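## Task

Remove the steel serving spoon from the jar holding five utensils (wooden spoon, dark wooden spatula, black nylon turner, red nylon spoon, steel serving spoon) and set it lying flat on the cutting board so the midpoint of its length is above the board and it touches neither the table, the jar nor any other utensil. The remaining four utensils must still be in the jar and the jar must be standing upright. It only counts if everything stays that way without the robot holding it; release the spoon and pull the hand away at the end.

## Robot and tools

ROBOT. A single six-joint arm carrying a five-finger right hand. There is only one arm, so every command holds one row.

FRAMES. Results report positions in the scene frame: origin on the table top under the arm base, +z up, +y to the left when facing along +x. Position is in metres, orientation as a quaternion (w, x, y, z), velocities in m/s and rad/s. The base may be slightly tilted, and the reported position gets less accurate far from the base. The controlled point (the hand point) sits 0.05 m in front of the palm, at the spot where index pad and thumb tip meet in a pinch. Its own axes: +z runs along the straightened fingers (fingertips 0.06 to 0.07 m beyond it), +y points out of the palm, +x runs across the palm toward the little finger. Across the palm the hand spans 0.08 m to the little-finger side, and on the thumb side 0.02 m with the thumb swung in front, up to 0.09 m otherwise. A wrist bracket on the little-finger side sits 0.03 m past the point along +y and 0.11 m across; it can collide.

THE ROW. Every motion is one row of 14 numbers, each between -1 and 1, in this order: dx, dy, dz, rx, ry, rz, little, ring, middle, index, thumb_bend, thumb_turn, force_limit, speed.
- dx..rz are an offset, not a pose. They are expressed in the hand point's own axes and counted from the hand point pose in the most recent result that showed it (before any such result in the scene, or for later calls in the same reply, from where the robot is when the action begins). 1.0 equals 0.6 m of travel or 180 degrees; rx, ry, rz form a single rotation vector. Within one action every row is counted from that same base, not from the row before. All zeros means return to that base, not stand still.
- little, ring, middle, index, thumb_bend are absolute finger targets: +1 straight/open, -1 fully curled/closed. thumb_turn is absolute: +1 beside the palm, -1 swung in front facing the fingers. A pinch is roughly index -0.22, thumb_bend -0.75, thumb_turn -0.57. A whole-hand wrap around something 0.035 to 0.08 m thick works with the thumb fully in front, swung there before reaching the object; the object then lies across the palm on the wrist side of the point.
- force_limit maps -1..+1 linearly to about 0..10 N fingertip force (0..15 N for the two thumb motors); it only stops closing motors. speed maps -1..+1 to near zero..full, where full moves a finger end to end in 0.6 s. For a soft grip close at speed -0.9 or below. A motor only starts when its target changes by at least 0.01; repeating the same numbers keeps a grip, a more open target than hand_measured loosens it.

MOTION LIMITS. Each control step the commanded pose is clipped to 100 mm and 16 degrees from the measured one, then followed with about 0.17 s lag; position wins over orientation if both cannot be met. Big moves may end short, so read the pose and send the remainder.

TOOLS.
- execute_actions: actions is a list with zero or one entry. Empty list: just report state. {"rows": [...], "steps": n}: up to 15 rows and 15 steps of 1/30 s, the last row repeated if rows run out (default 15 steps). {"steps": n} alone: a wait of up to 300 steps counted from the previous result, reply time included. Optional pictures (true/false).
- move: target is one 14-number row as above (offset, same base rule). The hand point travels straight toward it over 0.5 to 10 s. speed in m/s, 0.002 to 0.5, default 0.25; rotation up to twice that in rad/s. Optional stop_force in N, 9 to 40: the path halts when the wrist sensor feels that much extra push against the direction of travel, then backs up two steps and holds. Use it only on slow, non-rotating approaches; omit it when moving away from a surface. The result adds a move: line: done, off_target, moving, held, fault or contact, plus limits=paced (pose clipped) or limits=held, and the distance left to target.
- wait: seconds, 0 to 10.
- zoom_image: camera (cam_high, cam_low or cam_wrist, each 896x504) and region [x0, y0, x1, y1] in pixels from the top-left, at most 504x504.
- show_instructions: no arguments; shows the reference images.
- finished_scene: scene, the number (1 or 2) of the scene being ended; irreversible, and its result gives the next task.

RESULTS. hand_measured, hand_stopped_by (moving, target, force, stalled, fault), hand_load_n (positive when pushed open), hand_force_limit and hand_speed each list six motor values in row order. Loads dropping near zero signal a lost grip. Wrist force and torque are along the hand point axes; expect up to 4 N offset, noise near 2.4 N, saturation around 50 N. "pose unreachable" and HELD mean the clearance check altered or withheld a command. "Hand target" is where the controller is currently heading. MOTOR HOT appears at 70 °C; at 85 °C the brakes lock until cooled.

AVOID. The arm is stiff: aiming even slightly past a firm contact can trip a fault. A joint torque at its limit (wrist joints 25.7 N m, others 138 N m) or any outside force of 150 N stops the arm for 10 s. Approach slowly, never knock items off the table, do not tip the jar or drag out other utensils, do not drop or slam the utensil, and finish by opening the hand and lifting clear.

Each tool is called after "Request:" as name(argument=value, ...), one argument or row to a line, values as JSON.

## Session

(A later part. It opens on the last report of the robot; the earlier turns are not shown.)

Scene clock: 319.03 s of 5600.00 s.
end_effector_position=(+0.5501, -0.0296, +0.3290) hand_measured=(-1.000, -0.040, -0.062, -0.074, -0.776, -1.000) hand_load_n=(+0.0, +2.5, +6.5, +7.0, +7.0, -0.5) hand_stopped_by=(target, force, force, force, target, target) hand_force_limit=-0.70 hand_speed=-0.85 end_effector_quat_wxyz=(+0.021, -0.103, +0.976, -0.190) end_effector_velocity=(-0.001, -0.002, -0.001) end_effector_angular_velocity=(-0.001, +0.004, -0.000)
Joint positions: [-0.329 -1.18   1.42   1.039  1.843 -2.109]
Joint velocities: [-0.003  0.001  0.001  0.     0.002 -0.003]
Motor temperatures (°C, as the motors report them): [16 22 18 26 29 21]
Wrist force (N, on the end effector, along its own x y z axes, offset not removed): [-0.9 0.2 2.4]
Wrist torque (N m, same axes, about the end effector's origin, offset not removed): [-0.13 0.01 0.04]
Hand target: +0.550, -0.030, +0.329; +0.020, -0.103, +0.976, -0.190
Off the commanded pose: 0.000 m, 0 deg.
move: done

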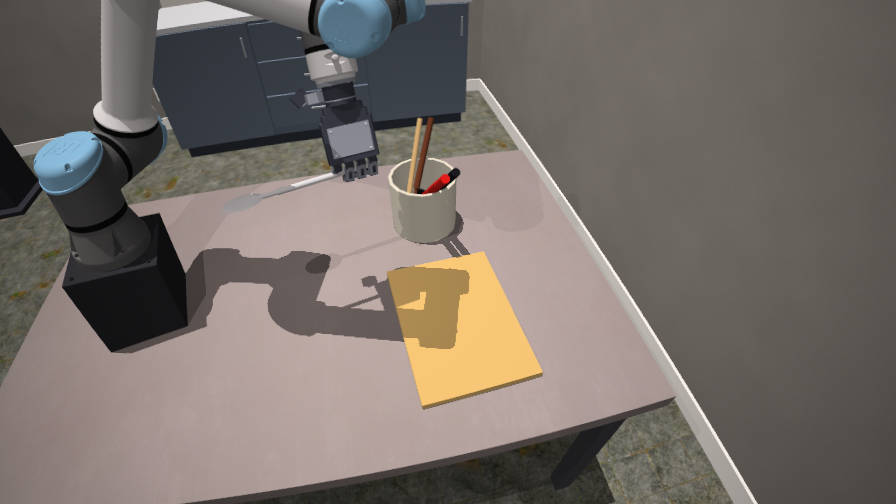

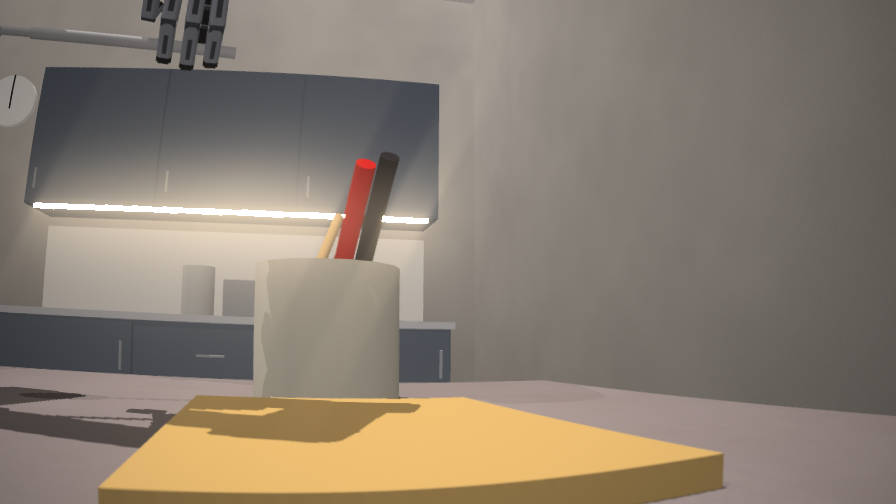

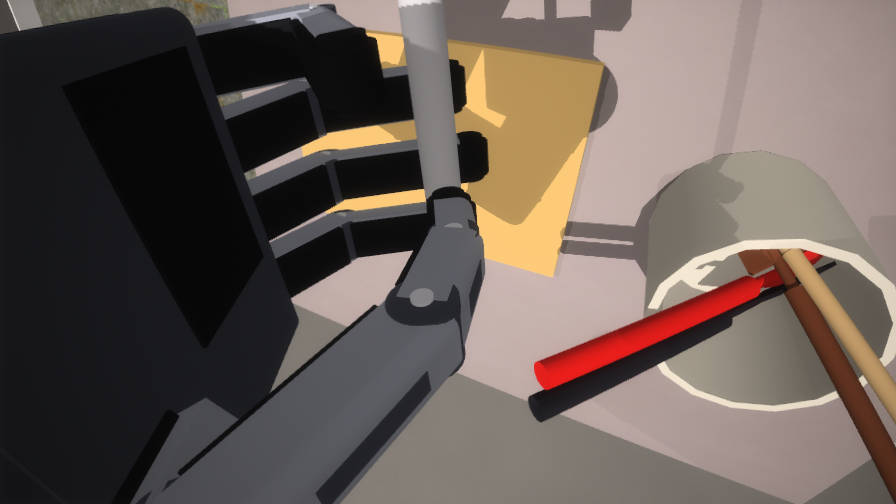

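Request:
execute_actions(
  actions=[],
)

Scene clock: 327.00 s of 5600.00 s.
end_effector_position=(+0.5500, -0.0298, +0.3290) hand_measured=(-1.000, -0.040, -0.062, -0.074, -0.776, -1.000) hand_load_n=(+0.0, +2.5, +6.5, +7.0, +7.0, -0.5) hand_stopped_by=(target, force, force, force, target, target) hand_force_limit=-0.70 hand_speed=-0.85 end_effector_quat_wxyz=(+0.020, -0.103, +0.976, -0.190) end_effector_velocity=(+0.000, -0.001, -0.000) end_effector_angular_velocity=(-0.000, -0.001, -0.002)
Joint positions: [-0.33  -1.18   1.42   1.039  1.843 -2.11 ]
Joint velocities: [-0.002  0.    -0.    -0.001 -0.     0.   ]
Motor temperatures (°C, as the motors report them): [16 22 18 26 29 21]
Wrist force (N, on the end effector, along its own x y z axes, offset not removed): [-2.0 0.4 2.3]
Wrist torque (N m, same axes, about the end effector's origin, offset not removed): [-0.22 0.07 0.01]
Hand target: +0.550, -0.030, +0.329; +0.020, -0.103, +0.976, -0.190
Off the commanded pose: 0.000 m, 0 deg.
Steps of this call (steps 1 to 90: nothing new was sent; then 4.97 s passed at rest). Readings (end_effector_position | what the end effector reports):
1: (+0.5501, -0.0297, +0.3290) | hand_measured=(-1.000, -0.040, -0.062, -0.074, -0.776, -1.000) hand_load_n=(+0.0, +2.5, +6.5, +7.0, +7.0, -0.5) hand_stopped_by=(target, force, force, force, target, target) hand_force_limit=-0.70 hand_speed=-0.85
2: (+0.5501, -0.0297, +0.3290) | hand_measured=(-1.000, -0.040, -0.062, -0.074, -0.776, -1.000) hand_load_n=(+0.0, +2.5, +6.5, +7.0, +7.0, -0.5) hand_stopped_by=(target, force, force, force, target, target) hand_force_limit=-0.70 hand_speed=-0.85
4: (+0.5500, -0.0297, +0.3290) | hand_measured=(-1.000, -0.040, -0.062, -0.074, -0.776, -1.000) hand_load_n=(+0.0, +2.5, +6.5, +7.0, +7.0, -0.5) hand_stopped_by=(target, force, force, force, target, target) hand_force_limit=-0.70 hand_speed=-0.85
8: (+0.5500, -0.0298, +0.3290) | hand_measured=(-1.000, -0.040, -0.062, -0.074, -0.776, -1.000) hand_load_n=(+0.0, +2.5, +6.5, +7.0, +7.0, -0.5) hand_stopped_by=(target, force, force, force, target, target) hand_force_limit=-0.70 hand_speed=-0.85
90: the state above

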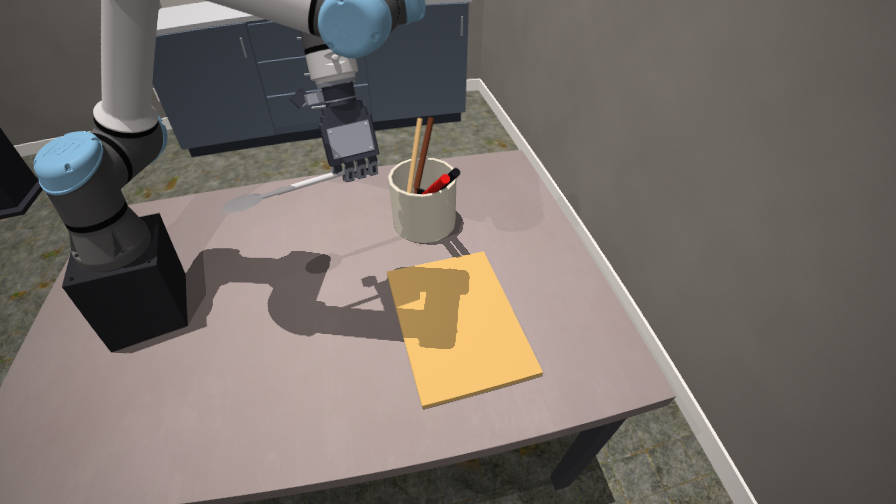

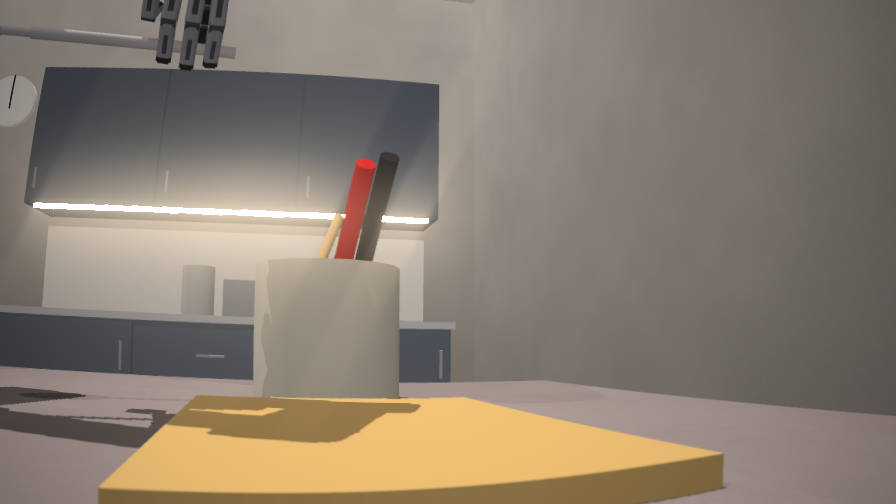

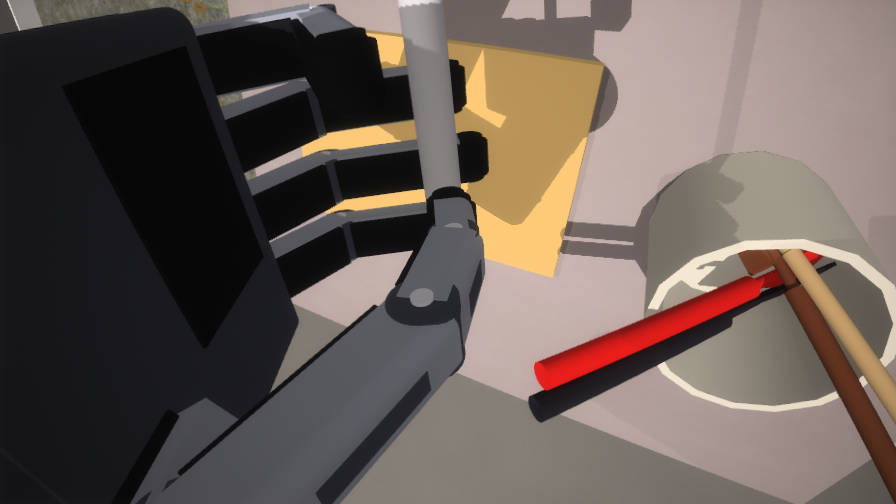

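Request:
move(
  target=[0.1375, -0.0525, 0.4597, 0.0, -0.3604, -0.8904, -1.0, -0.3, -0.45, -0.45, -0.78, -1.0, -0.7, -0.85],
  speed=0.45,
)

Scene clock: 361.67 s of 5600.00 s.
end_effector_position=(+0.4973, -0.1761, +0.0849) hand_measured=(-1.000, -0.040, -0.062, -0.074, -0.776, -1.000) hand_load_n=(+0.0, +3.0, +6.5, +7.0, +7.0, -0.5) hand_stopped_by=(target, force, force, force, target, target) hand_force_limit=-0.70 hand_speed=-0.85 end_effector_quat_wxyz=(-0.191, +0.981, +0.042, -0.008) end_effector_velocity=(-0.001, -0.002, -0.001) end_effector_angular_velocity=(+0.002, +0.001, +0.009)
Joint positions: [-0.658 -0.651  1.349  1.069  1.2   -5.497]
Joint velocities: [-0.003  0.004 -0.002  0.004  0.002 -0.013]
Motor temperatures (°C, as the motors report them): [16 22 18 26 29 21]
Wrist force (N, on the end effector, along its own x y z axes, offset not removed): [-1.8 -0.9 2.4]
Wrist torque (N m, same axes, about the end effector's origin, offset not removed): [-0.39 0.04 -0.04]
Hand target: +0.497, -0.176, +0.085; -0.191, +0.981, +0.042, -0.008
Off the commanded pose: 0.000 m, 0 deg.
After step 90, 27.73 s passed at rest.
move: done

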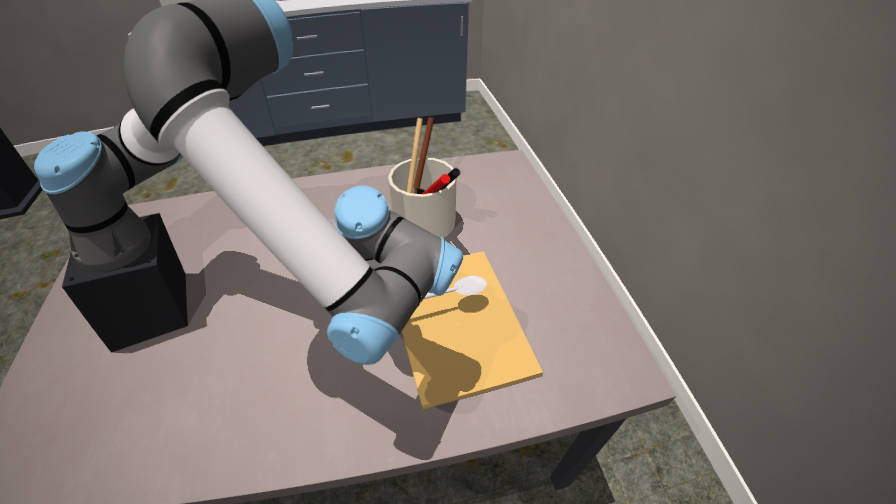

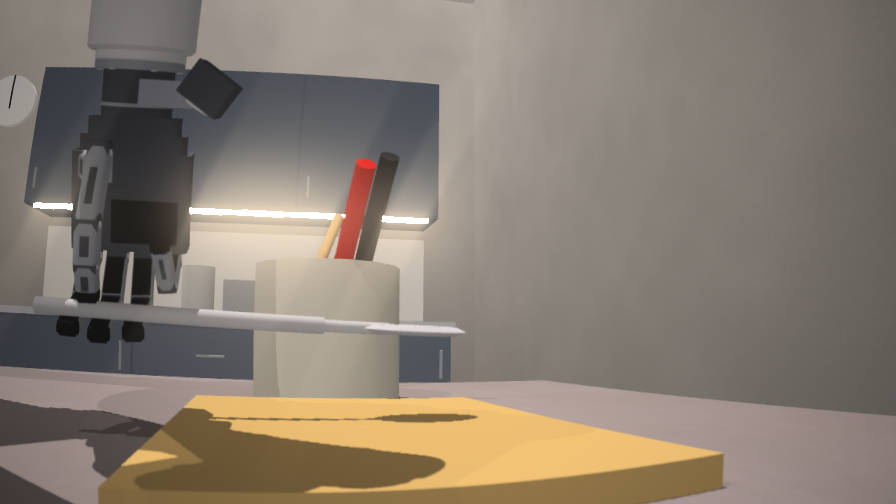

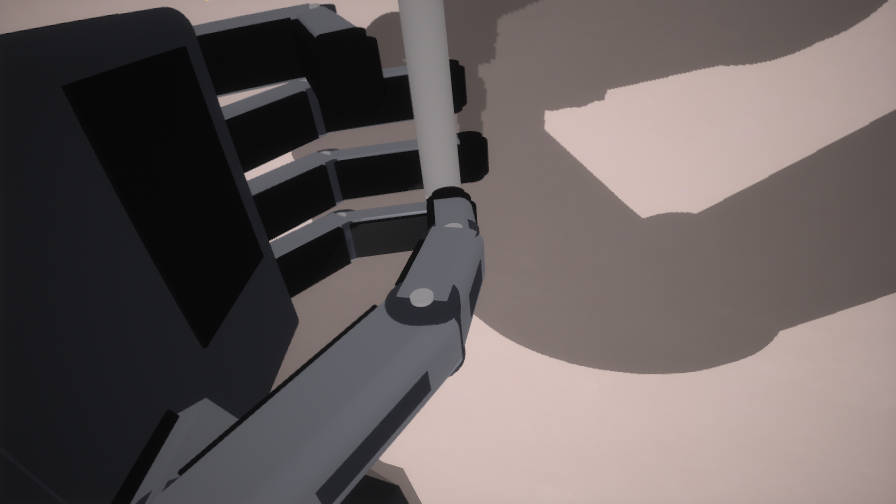

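Request:
zoom_image(
  camera="cam_low",
  region=[0, 240, 500, 504],
)

Request:
zoom_image(
  camera="cam_wrist",
  region=[0, 0, 500, 120],
)

Region (0, 240, 500, 504) of cam_low's 896x504 image, scaled by 1.008, with more detail than that image has; it fills the top 266 rows of this view, and the rest is white.

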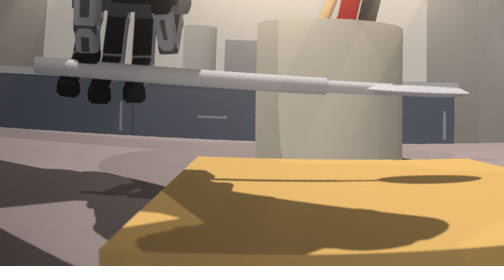

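Region (0, 0, 500, 120) of cam_wrist's 896x504 image, scaled by 1.008, with more detail than that image has; it fills the top 121 rows of this view, and the rest is white.

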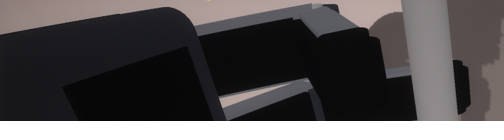

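Request:
zoom_image(
  camera="cam_low",
  region=[300, 290, 500, 370],
)

Request:
zoom_image(
  camera="cam_low",
  region=[20, 260, 220, 360],
)

Region (300, 290, 500, 370) of cam_low's 896x504 image, scaled by 2.520, with more detail than that image has; it fills the top 202 rows of this view, and the rest is white.

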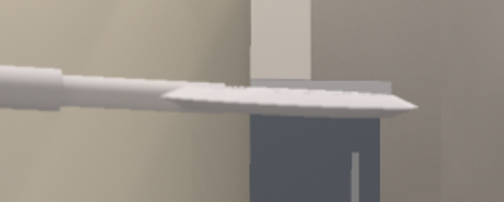

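Region (20, 260, 220, 360) of cam_low's 896x504 image, scaled by 2.520, with more detail than that image has.

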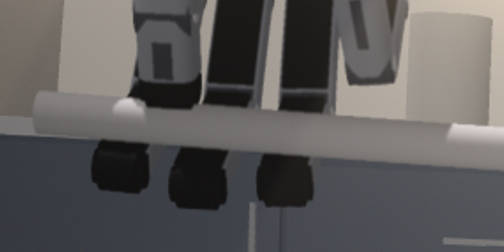

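Request:
move(
  target=[0.0233, 0.0231, 0.0572, 0.0, 0.0, 0.0, -1.0, -0.3, -0.45, -0.45, -0.78, -1.0, -0.7, -0.85],
  speed=0.08,
)

Scene clock: 376.20 s of 5600.00 s.
end_effector_position=(+0.5113, -0.1748, +0.0481) hand_measured=(-1.000, -0.040, -0.062, -0.074, -0.776, -1.000) hand_load_n=(+0.0, +2.5, +6.5, +7.0, +7.0, -0.5) hand_stopped_by=(target, force, force, force, target, target) hand_force_limit=-0.70 hand_speed=-0.85 end_effector_quat_wxyz=(-0.191, +0.981, +0.042, -0.008) end_effector_velocity=(+0.000, +0.000, -0.002) end_effector_angular_velocity=(+0.001, +0.002, +0.000)
Joint positions: [-0.636 -0.567  1.281  1.044  1.195 -5.473]
Joint velocities: [ 0.001  0.004 -0.004  0.001 -0.     0.001]
Motor temperatures (°C, as the motors report them): [16 22 18 26 29 21]
Wrist force (N, on the end effector, along its own x y z axes, offset not removed): [-2.3 0.9 3.7]
Wrist torque (N m, same axes, about the end effector's origin, offset not removed): [-0.18 0.08 -0.06]
Hand target: +0.511, -0.175, +0.048; -0.191, +0.981, +0.042, -0.008
Off the commanded pose: 0.000 m, 0 deg.
After step 90, 10.60 s passed at rest.
move: done

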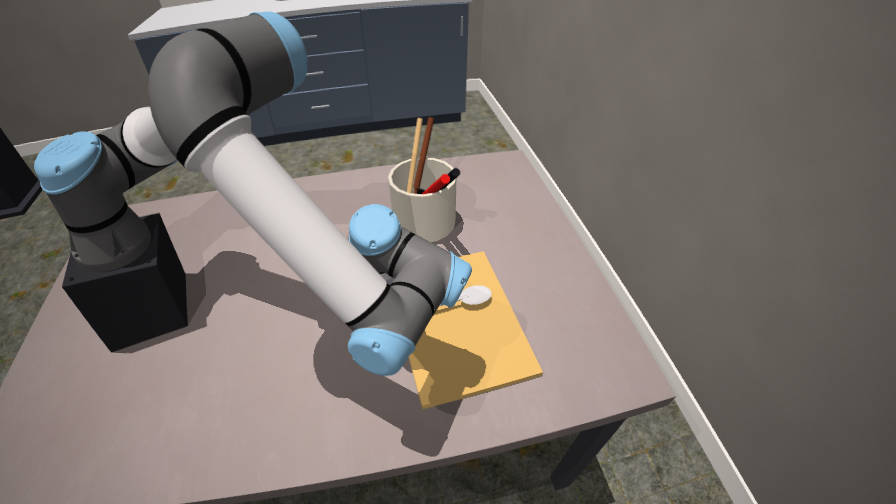

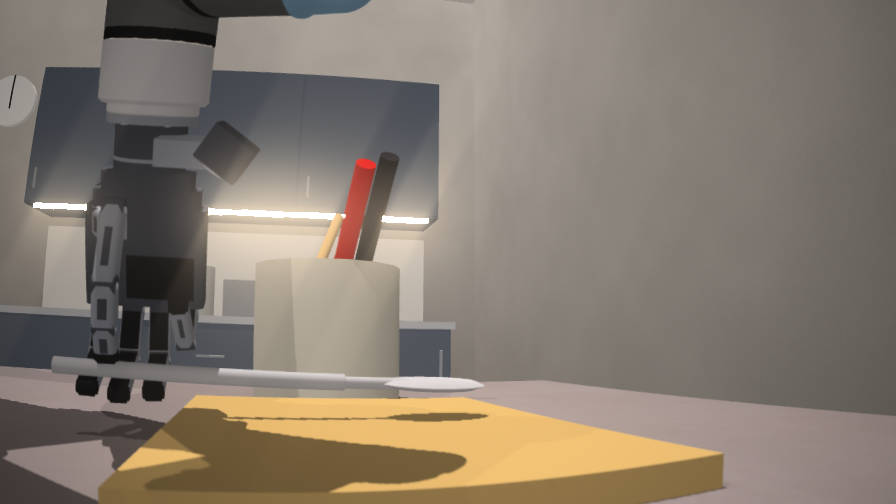

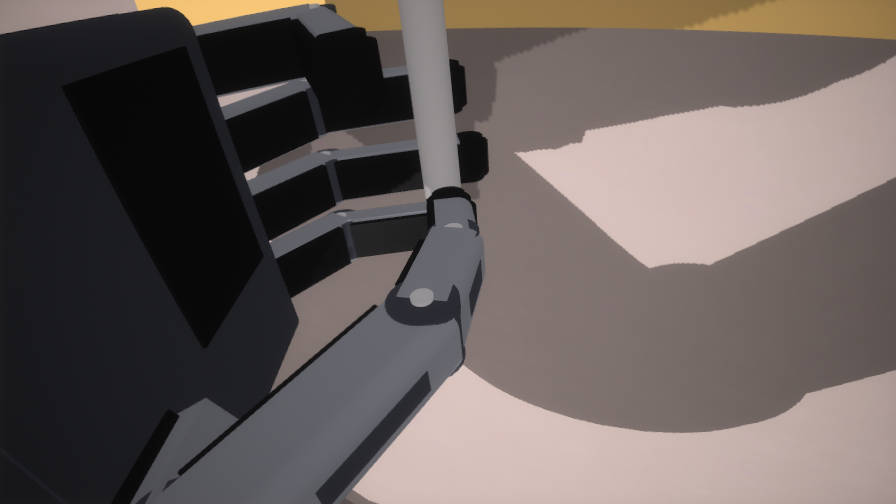

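Request:
zoom_image(
  camera="cam_low",
  region=[560, 404, 760, 504],
)

Request:
zoom_image(
  camera="cam_low",
  region=[30, 330, 290, 504],
)

Region (560, 404, 760, 504) of cam_low's 896x504 image, scaled by 2.520, with more detail than that image has.

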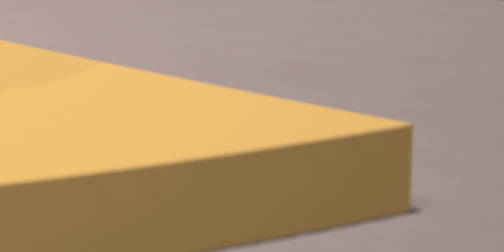

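Region (30, 330, 290, 504) of cam_low's 896x504 image, scaled by 1.938, with more detail than that image has; it fills the top 337 rows of this view, and the rest is white.

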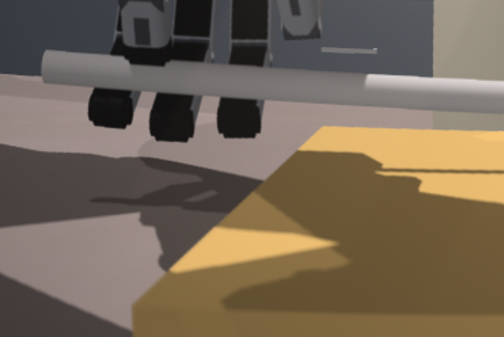

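Request:
move(
  target=[0.0, 0.0081, 0.0201, 0.0, 0.0, 0.0, -1.0, -0.3, -0.45, -0.45, -0.78, -1.0, -0.7, -0.85],
  speed=0.02,
)

Scene clock: 402.73 s of 5600.00 s.
end_effector_position=(+0.5113, -0.1748, +0.0352) hand_measured=(-1.000, -0.040, -0.062, -0.074, -0.776, -1.000) hand_load_n=(+0.0, +2.5, +6.5, +7.0, +7.0, -0.5) hand_stopped_by=(target, force, force, force, target, target) hand_force_limit=-0.70 hand_speed=-0.85 end_effector_quat_wxyz=(-0.191, +0.981, +0.042, -0.008) end_effector_velocity=(+0.000, +0.000, -0.001) end_effector_angular_velocity=(-0.001, -0.001, +0.000)
Joint positions: [-0.634 -0.544  1.273  1.029  1.195 -5.471]
Joint velocities: [ 0.001  0.002 -0.002 -0.002  0.     0.001]
Motor temperatures (°C, as the motors report them): [16 22 18 26 29 21]
Wrist force (N, on the end effector, along its own x y z axes, offset not removed): [-1.9 -0.3 1.4]
Wrist torque (N m, same axes, about the end effector's origin, offset not removed): [-0.19 0.14 0.05]
Hand target: +0.511, -0.175, +0.035; -0.191, +0.981, +0.042, -0.008
Off the commanded pose: 0.000 m, 0 deg.
After step 90, 22.60 s passed at rest.
move: done

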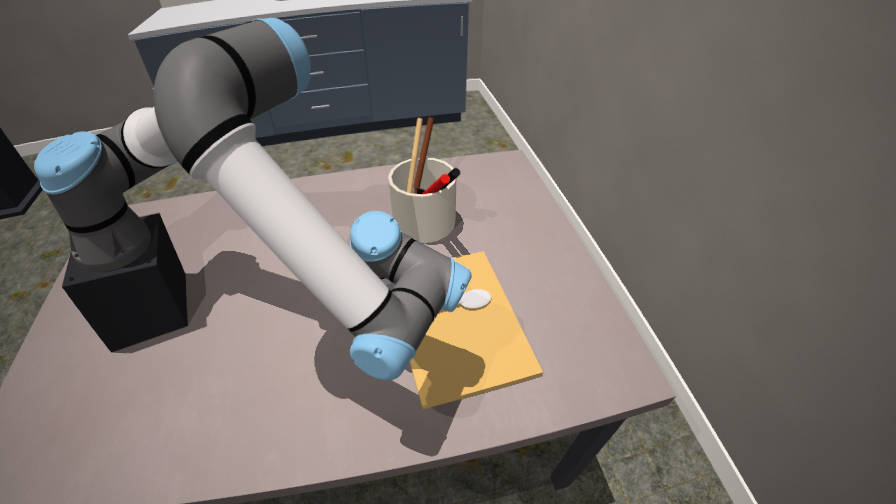

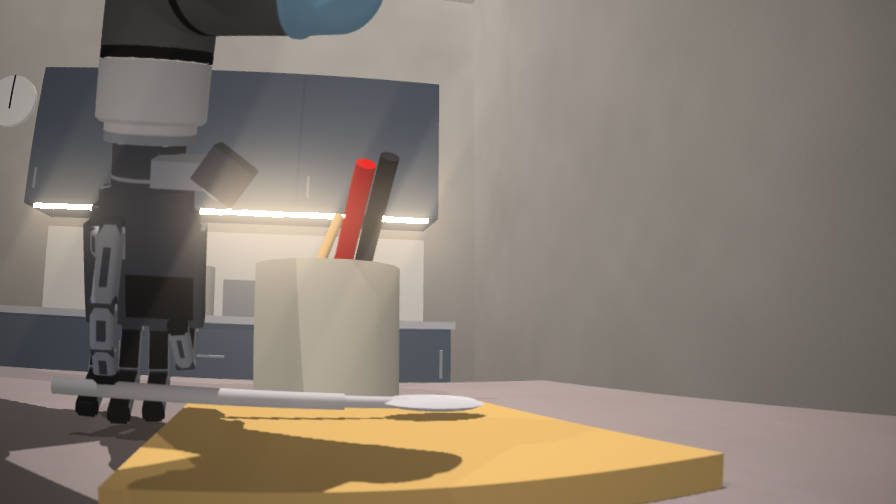

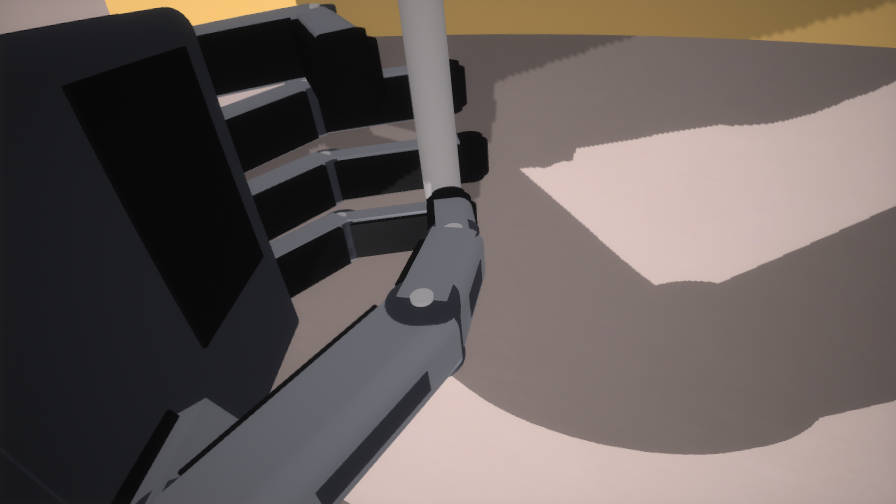

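Request:
zoom_image(
  camera="cam_low",
  region=[320, 370, 520, 440],
)

Request:
zoom_image(
  camera="cam_low",
  region=[40, 360, 280, 460],
)

Region (320, 370, 520, 440) of cam_low's 896x504 image, scaled by 2.520, with more detail than that image has; it fills the top 176 rows of this view, and the rest is white.

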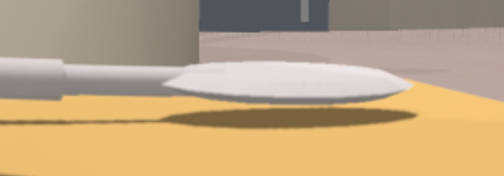

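Region (40, 360, 280, 460) of cam_low's 896x504 image, scaled by 2.100, with more detail than that image has; it fills the top 210 rows of this view, and the rest is white.

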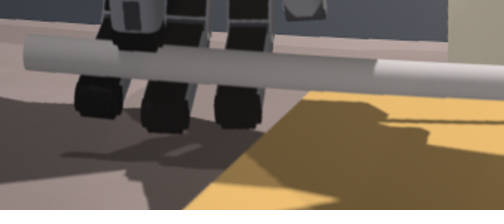

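Request:
move(
  target=[0.0, 0.0047, 0.0116, -0.0222, 0.0041, -0.0017, -1.0, -0.3, -0.45, -0.45, -0.78, -1.0, -0.7, -0.85],
  speed=0.035,
)

Scene clock: 417.13 s of 5600.00 s.
end_effector_position=(+0.5113, -0.1748, +0.0279) hand_measured=(-1.000, -0.040, -0.062, -0.074, -0.776, -1.000) hand_load_n=(+0.0, +2.5, +6.5, +7.0, +7.0, -0.5) hand_stopped_by=(target, force, force, force, target, target) hand_force_limit=-0.70 hand_speed=-0.85 end_effector_quat_wxyz=(-0.158, +0.987, +0.043, +0.000) end_effector_velocity=(+0.000, -0.000, -0.001) end_effector_angular_velocity=(-0.013, -0.005, +0.000)
Joint positions: [-0.612 -0.564  1.313  0.942  1.234 -5.433]
Joint velocities: [ 0.004 -0.004  0.007 -0.016  0.007  0.006]
Motor temperatures (°C, as the motors report them): [16 22 18 26 29 21]
Wrist force (N, on the end effector, along its own x y z axes, offset not removed): [0.1 -0.1 1.3]
Wrist torque (N m, same axes, about the end effector's origin, offset not removed): [-0.15 -0.20 0.13]
Hand target: +0.511, -0.175, +0.028; -0.157, +0.987, +0.043, +0.000
Off the commanded pose: 0.000 m, 0 deg.
After step 90, 10.17 s passed at rest.
move: done

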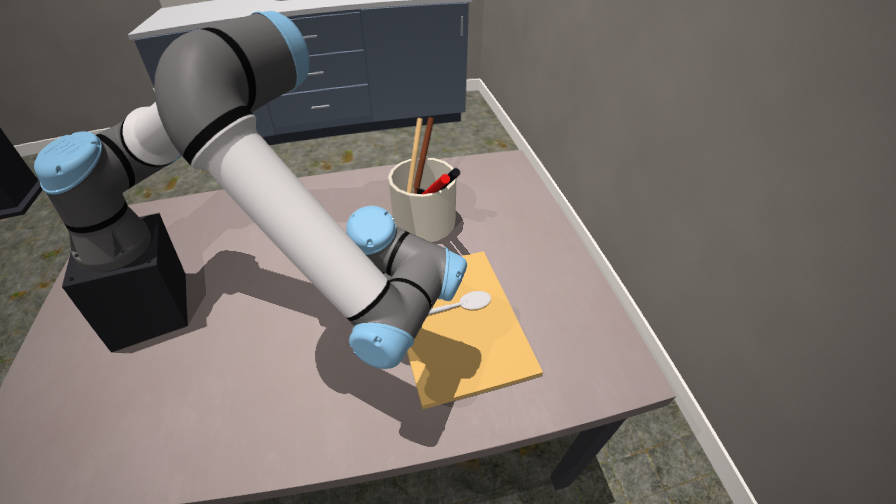

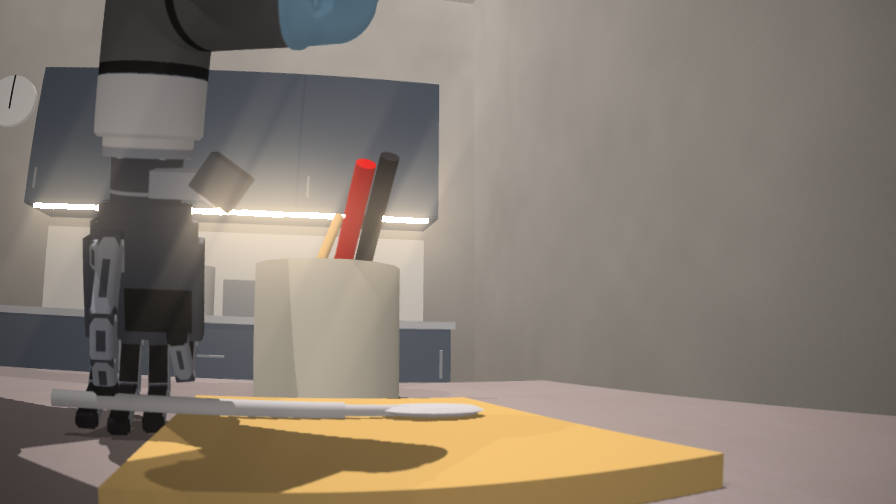

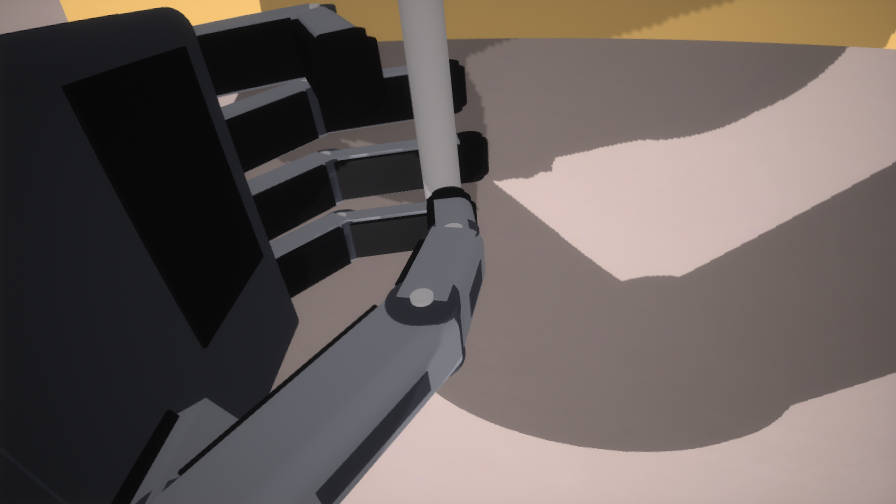

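Request:
zoom_image(
  camera="cam_low",
  region=[320, 380, 520, 440],
)

Request:
zoom_image(
  camera="cam_low",
  region=[40, 370, 280, 460],
)

Region (320, 380, 520, 440) of cam_low's 896x504 image, scaled by 2.520, with more detail than that image has; it fills the top 151 rows of this view, and the rest is white.

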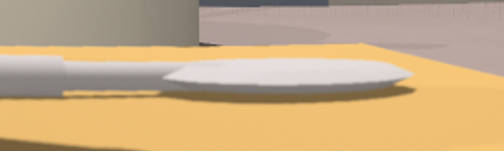

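Region (40, 370, 280, 460) of cam_low's 896x504 image, scaled by 2.100, with more detail than that image has; it fills the top 189 rows of this view, and the rest is white.

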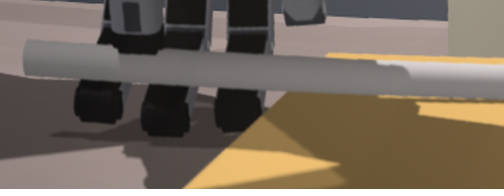

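Request:
execute_actions(
  actions=[
    {"rows": [[0,0,0,0,0,0,-1.0,-0.01,-0.032,-0.044,-0.78,-1.0,-0.7,-0.85],[0,0,0,0,0,0,-1.0,-0.01,-0.032,-0.044,-0.78,-1.0,-0.7,-0.85],[0,0,0,0,0,0,-1.0,-0.01,-0.032,-0.044,-0.78,-1.0,-0.7,-0.85],[0,0,0,0,0,0,-1.0,-0.01,-0.032,-0.044,-0.78,-1.0,-0.7,-0.85],[0,0,0,0,0,0,-1.0,-0.01,-0.032,-0.044,-0.78,-1.0,-0.7,-0.85],[0,0,0,0,0,0,-1.0,-0.01,-0.032,-0.044,-0.78,-1.0,-0.7,-0.85],[0,0,0,0,0,0,-1.0,-0.01,-0.032,-0.044,1.0,-1.0,-0.7,-0.5],[0,0,0,0,0,0,-1.0,-0.01,-0.032,-0.044,1.0,-1.0,-0.7,-0.5],[0,0,0,0,0,0,-1.0,-0.01,-0.032,-0.044,1.0,-1.0,-0.7,-0.5],[0,0,0,0,0,0,-1.0,-0.01,-0.032,-0.044,1.0,-1.0,-0.7,-0.3],[0,0,0,0,0,0,-1.0,-0.01,-0.032,-0.044,1.0,-1.0,-0.7,0.0]], "steps": 15},
  ],
)

Scene clock: 429.37 s of 5600.00 s.
end_effector_position=(+0.5112, -0.1747, +0.0279) hand_measured=(-1.000, -0.010, -0.032, -0.044, -0.600, -1.000) hand_load_n=(+0.0, +0.0, +0.0, +0.0, +0.0, +0.0) hand_stopped_by=(target, target, target, target, moving, target) hand_force_limit=-0.70 hand_speed=0.00 end_effector_quat_wxyz=(-0.158, +0.986, +0.043, +0.000) end_effector_velocity=(+0.000, -0.001, -0.000) end_effector_angular_velocity=(+0.001, -0.000, -0.001)
Joint positions: [-0.612 -0.564  1.313  0.942  1.234 -5.433]
Joint velocities: [-0.001  0.001 -0.001  0.    -0.001 -0.   ]
Motor temperatures (°C, as the motors report them): [16 22 18 26 29 21]
Wrist force (N, on the end effector, along its own x y z axes, offset not removed): [-2.2 0.1 2.4]
Wrist torque (N m, same axes, about the end effector's origin, offset not removed): [-0.15 0.23 0.02]
Hand target: +0.511, -0.175, +0.028; -0.158, +0.987, +0.043, +0.000
Off the commanded pose: 0.000 m, 0 deg.
Steps of this call (steps 1 to 90: nothing new was sent; then 8.73 s passed at rest; steps 91 to 105: all 15 steps of this action). Readings (end_effector_position | what the end effector reports):
91: (+0.5113, -0.1748, +0.0277) | hand_measured=(-1.000, -0.040, -0.062, -0.074, -0.776, -1.000) hand_load_n=(+0.0, +2.5, +6.5, +7.0, +7.0, -0.5) hand_stopped_by=(target, moving, moving, moving, target, target) hand_force_limit=-0.70 hand_speed=-0.85
92: (+0.5113, -0.1748, +0.0277) | hand_measured=(-1.000, -0.040, -0.062, -0.074, -0.776, -1.000) hand_load_n=(+0.0, +2.5, +6.5, +7.0, +7.0, -0.5) hand_stopped_by=(target, moving, moving, moving, target, target) hand_force_limit=-0.70 hand_speed=-0.85
94: (+0.5112, -0.1747, +0.0278) | hand_measured=(-1.000, -0.032, -0.056, -0.066, -0.776, -1.000) hand_load_n=(+0.0, +1.5, +5.0, +5.5, +5.0, -0.5) hand_stopped_by=(target, moving, moving, moving, target, target) hand_force_limit=-0.70 hand_speed=-0.85
98: (+0.5111, -0.1746, +0.0278) | hand_measured=(-1.000, -0.010, -0.032, -0.044, -0.780, -1.000) hand_load_n=(+0.0, +0.0, +0.0, +0.5, +0.5, +0.0) hand_stopped_by=(target, moving, moving, moving, moving, target) hand_force_limit=-0.70 hand_speed=-0.50
105: the state above

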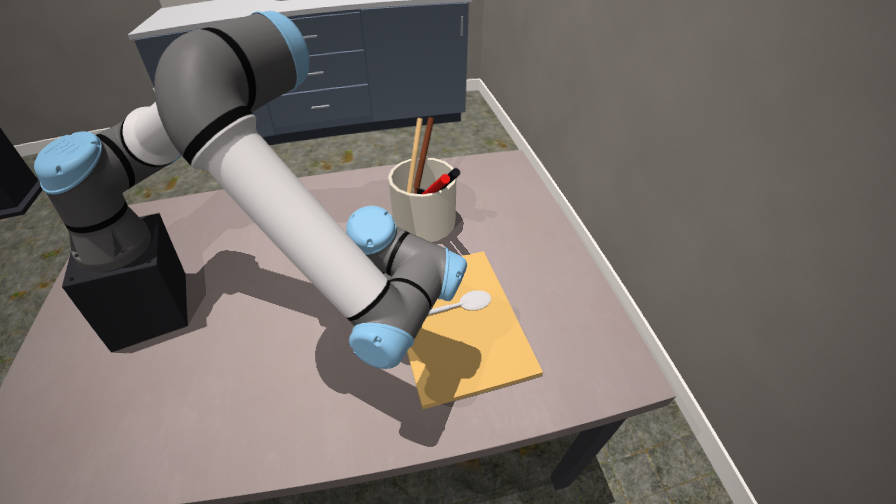

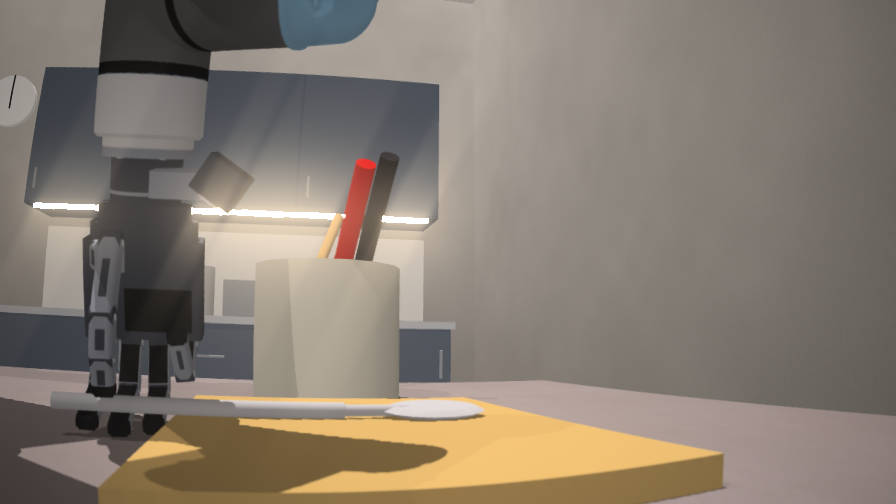

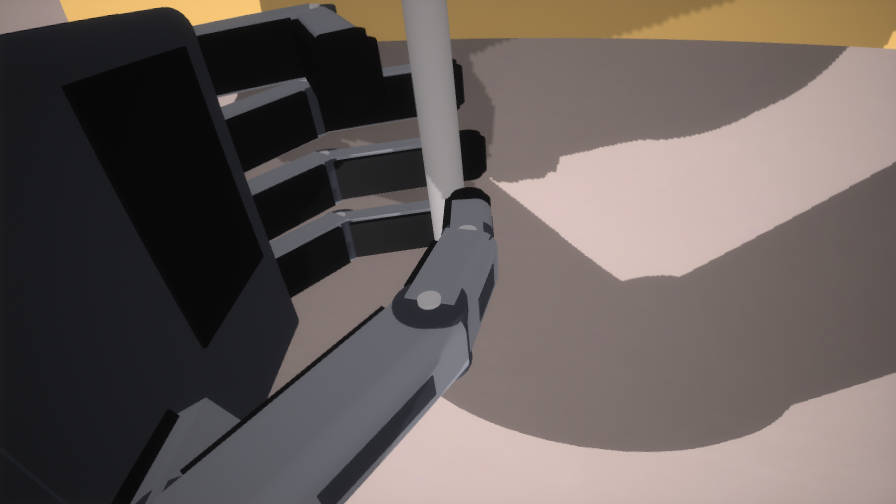

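Request:
move(
  target=[-0.003, -0.0444, 0.0138, 0.0, 0.0, 0.0, -1.0, -0.01, -0.032, -0.01, 1.0, -1.0, -0.7, 0.0],
  speed=0.04,
)

Scene clock: 432.17 s of 5600.00 s.
end_effector_position=(+0.5071, -0.1472, +0.0283) hand_measured=(-1.000, -0.010, -0.032, -0.010, +1.000, -1.000) hand_load_n=(+0.0, +0.0, +0.0, +0.0, +0.0, +0.0) hand_stopped_by=(target, target, target, target, target, target) hand_force_limit=-0.70 hand_speed=0.00 end_effector_quat_wxyz=(-0.158, +0.986, +0.043, +0.000) end_effector_velocity=(-0.001, +0.001, -0.000) end_effector_angular_velocity=(-0.000, +0.000, -0.002)
Joint positions: [-0.574 -0.591  1.366  0.902  1.23  -5.393]
Joint velocities: [ 0.    -0.001  0.003 -0.002 -0.     0.003]
Motor temperatures (°C, as the motors report them): [16 22 18 26 29 21]
Wrist force (N, on the end effector, along its own x y z axes, offset not removed): [-2.8 -0.5 0.6]
Wrist torque (N m, same axes, about the end effector's origin, offset not removed): [-0.14 0.38 -0.08]
Hand target: +0.507, -0.147, +0.028; -0.158, +0.986, +0.043, +0.000
Off the commanded pose: 0.000 m, 0 deg.
move: done

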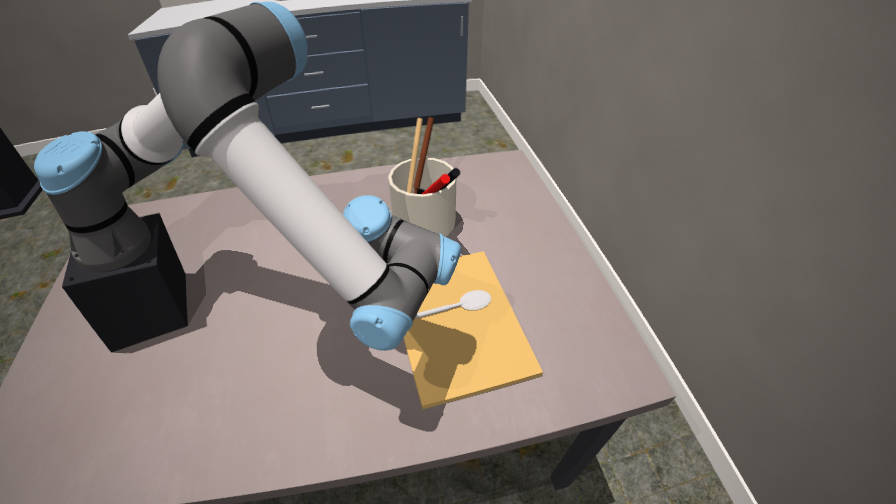

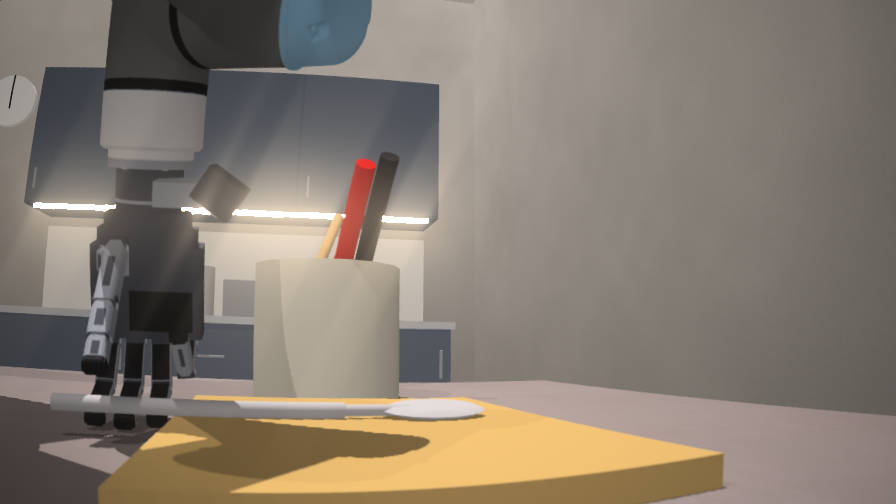

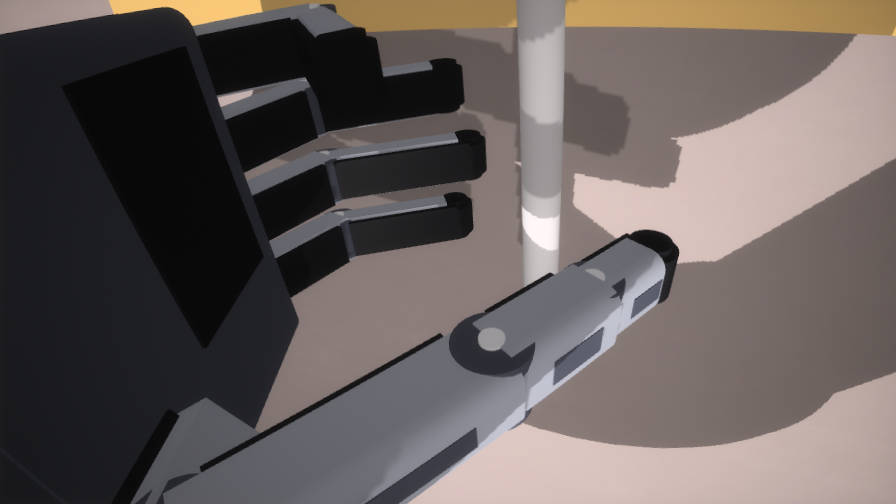

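Request:
move(
  target=[-0.196, -0.093, -0.285, 0.0, 0.0, 0.0, -1.0, -0.01, -0.032, -0.01, 1.0, -1.0, -0.7, 0.0],
  speed=0.25,
)

Scene clock: 437.67 s of 5600.00 s.
end_effector_position=(+0.3872, -0.1578, +0.2061) hand_measured=(-1.000, -0.010, -0.032, -0.010, +1.000, -1.000) hand_load_n=(+0.0, +0.0, +0.0, +0.0, +0.0, +0.0) hand_stopped_by=(target, target, target, target, target, target) hand_force_limit=-0.70 hand_speed=0.00 end_effector_quat_wxyz=(-0.158, +0.986, +0.043, -0.000) end_effector_velocity=(-0.001, -0.001, +0.002) end_effector_angular_velocity=(-0.002, -0.002, -0.001)
Joint positions: [-0.781 -1.068  1.772  1.043  1.259 -5.609]
Joint velocities: [-0.003 -0.005  0.002  0.001  0.    -0.002]
Motor temperatures (°C, as the motors report them): [16 22 18 26 29 21]
Wrist force (N, on the end effector, along its own x y z axes, offset not removed): [-0.5 -0.1 1.5]
Wrist torque (N m, same axes, about the end effector's origin, offset not removed): [-0.17 0.00 -0.01]
Hand target: +0.387, -0.158, +0.206; -0.158, +0.986, +0.043, +0.000
Off the commanded pose: 0.000 m, 0 deg.
After step 90, 1.03 s passed at rest.
move: done

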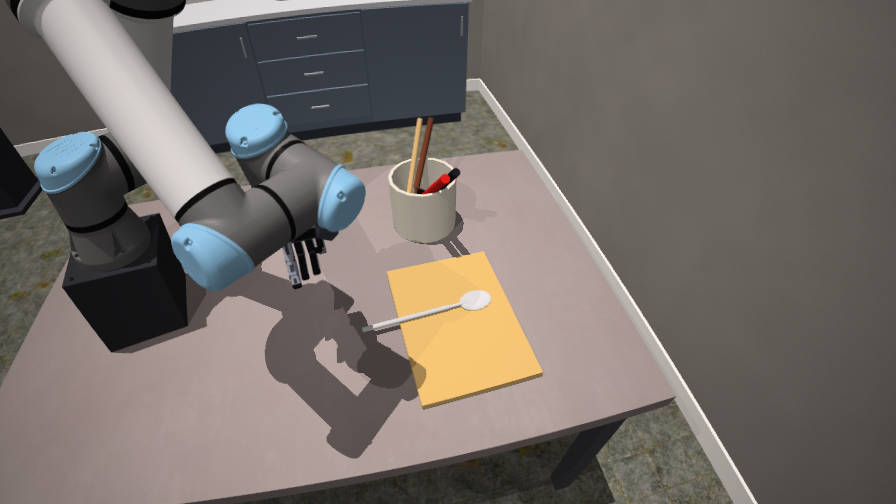

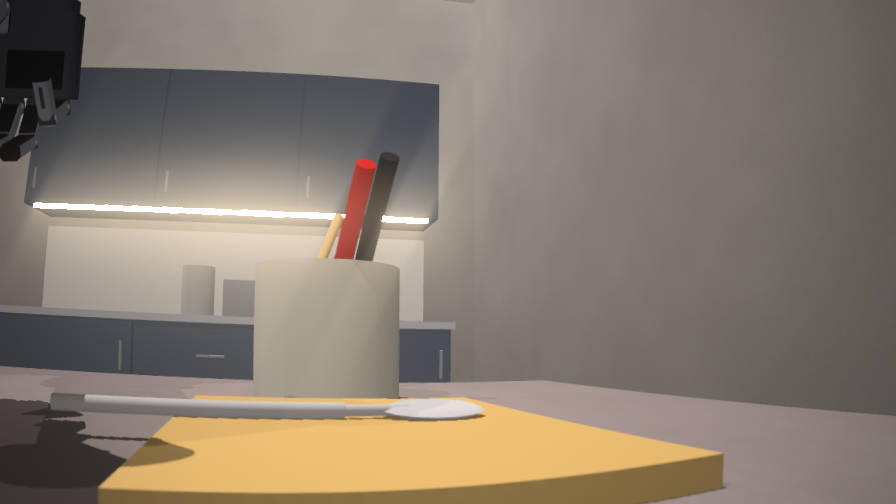

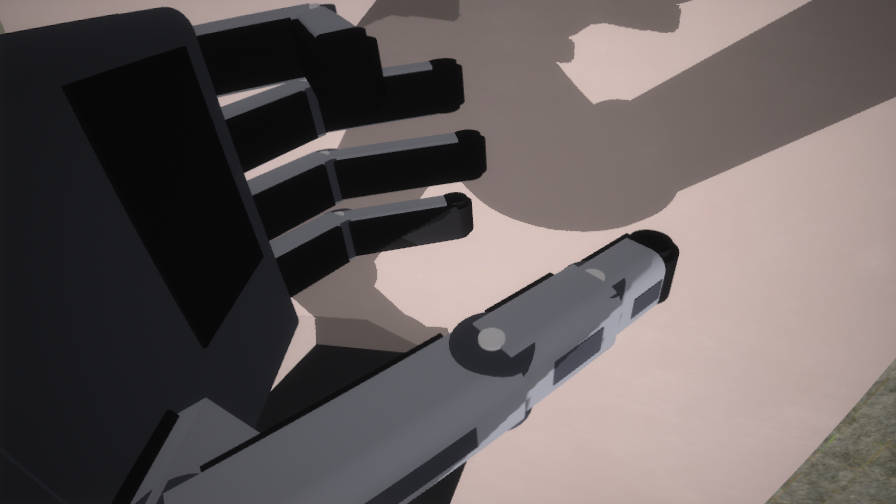

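The spoon is lying flat on the board with its middle over it and the handle clear of the table. The other four tools are still in the upright jar, and the hand has moved away.

Request:
finished_scene(
  scene=2,
)

The scene is finished: the task was done.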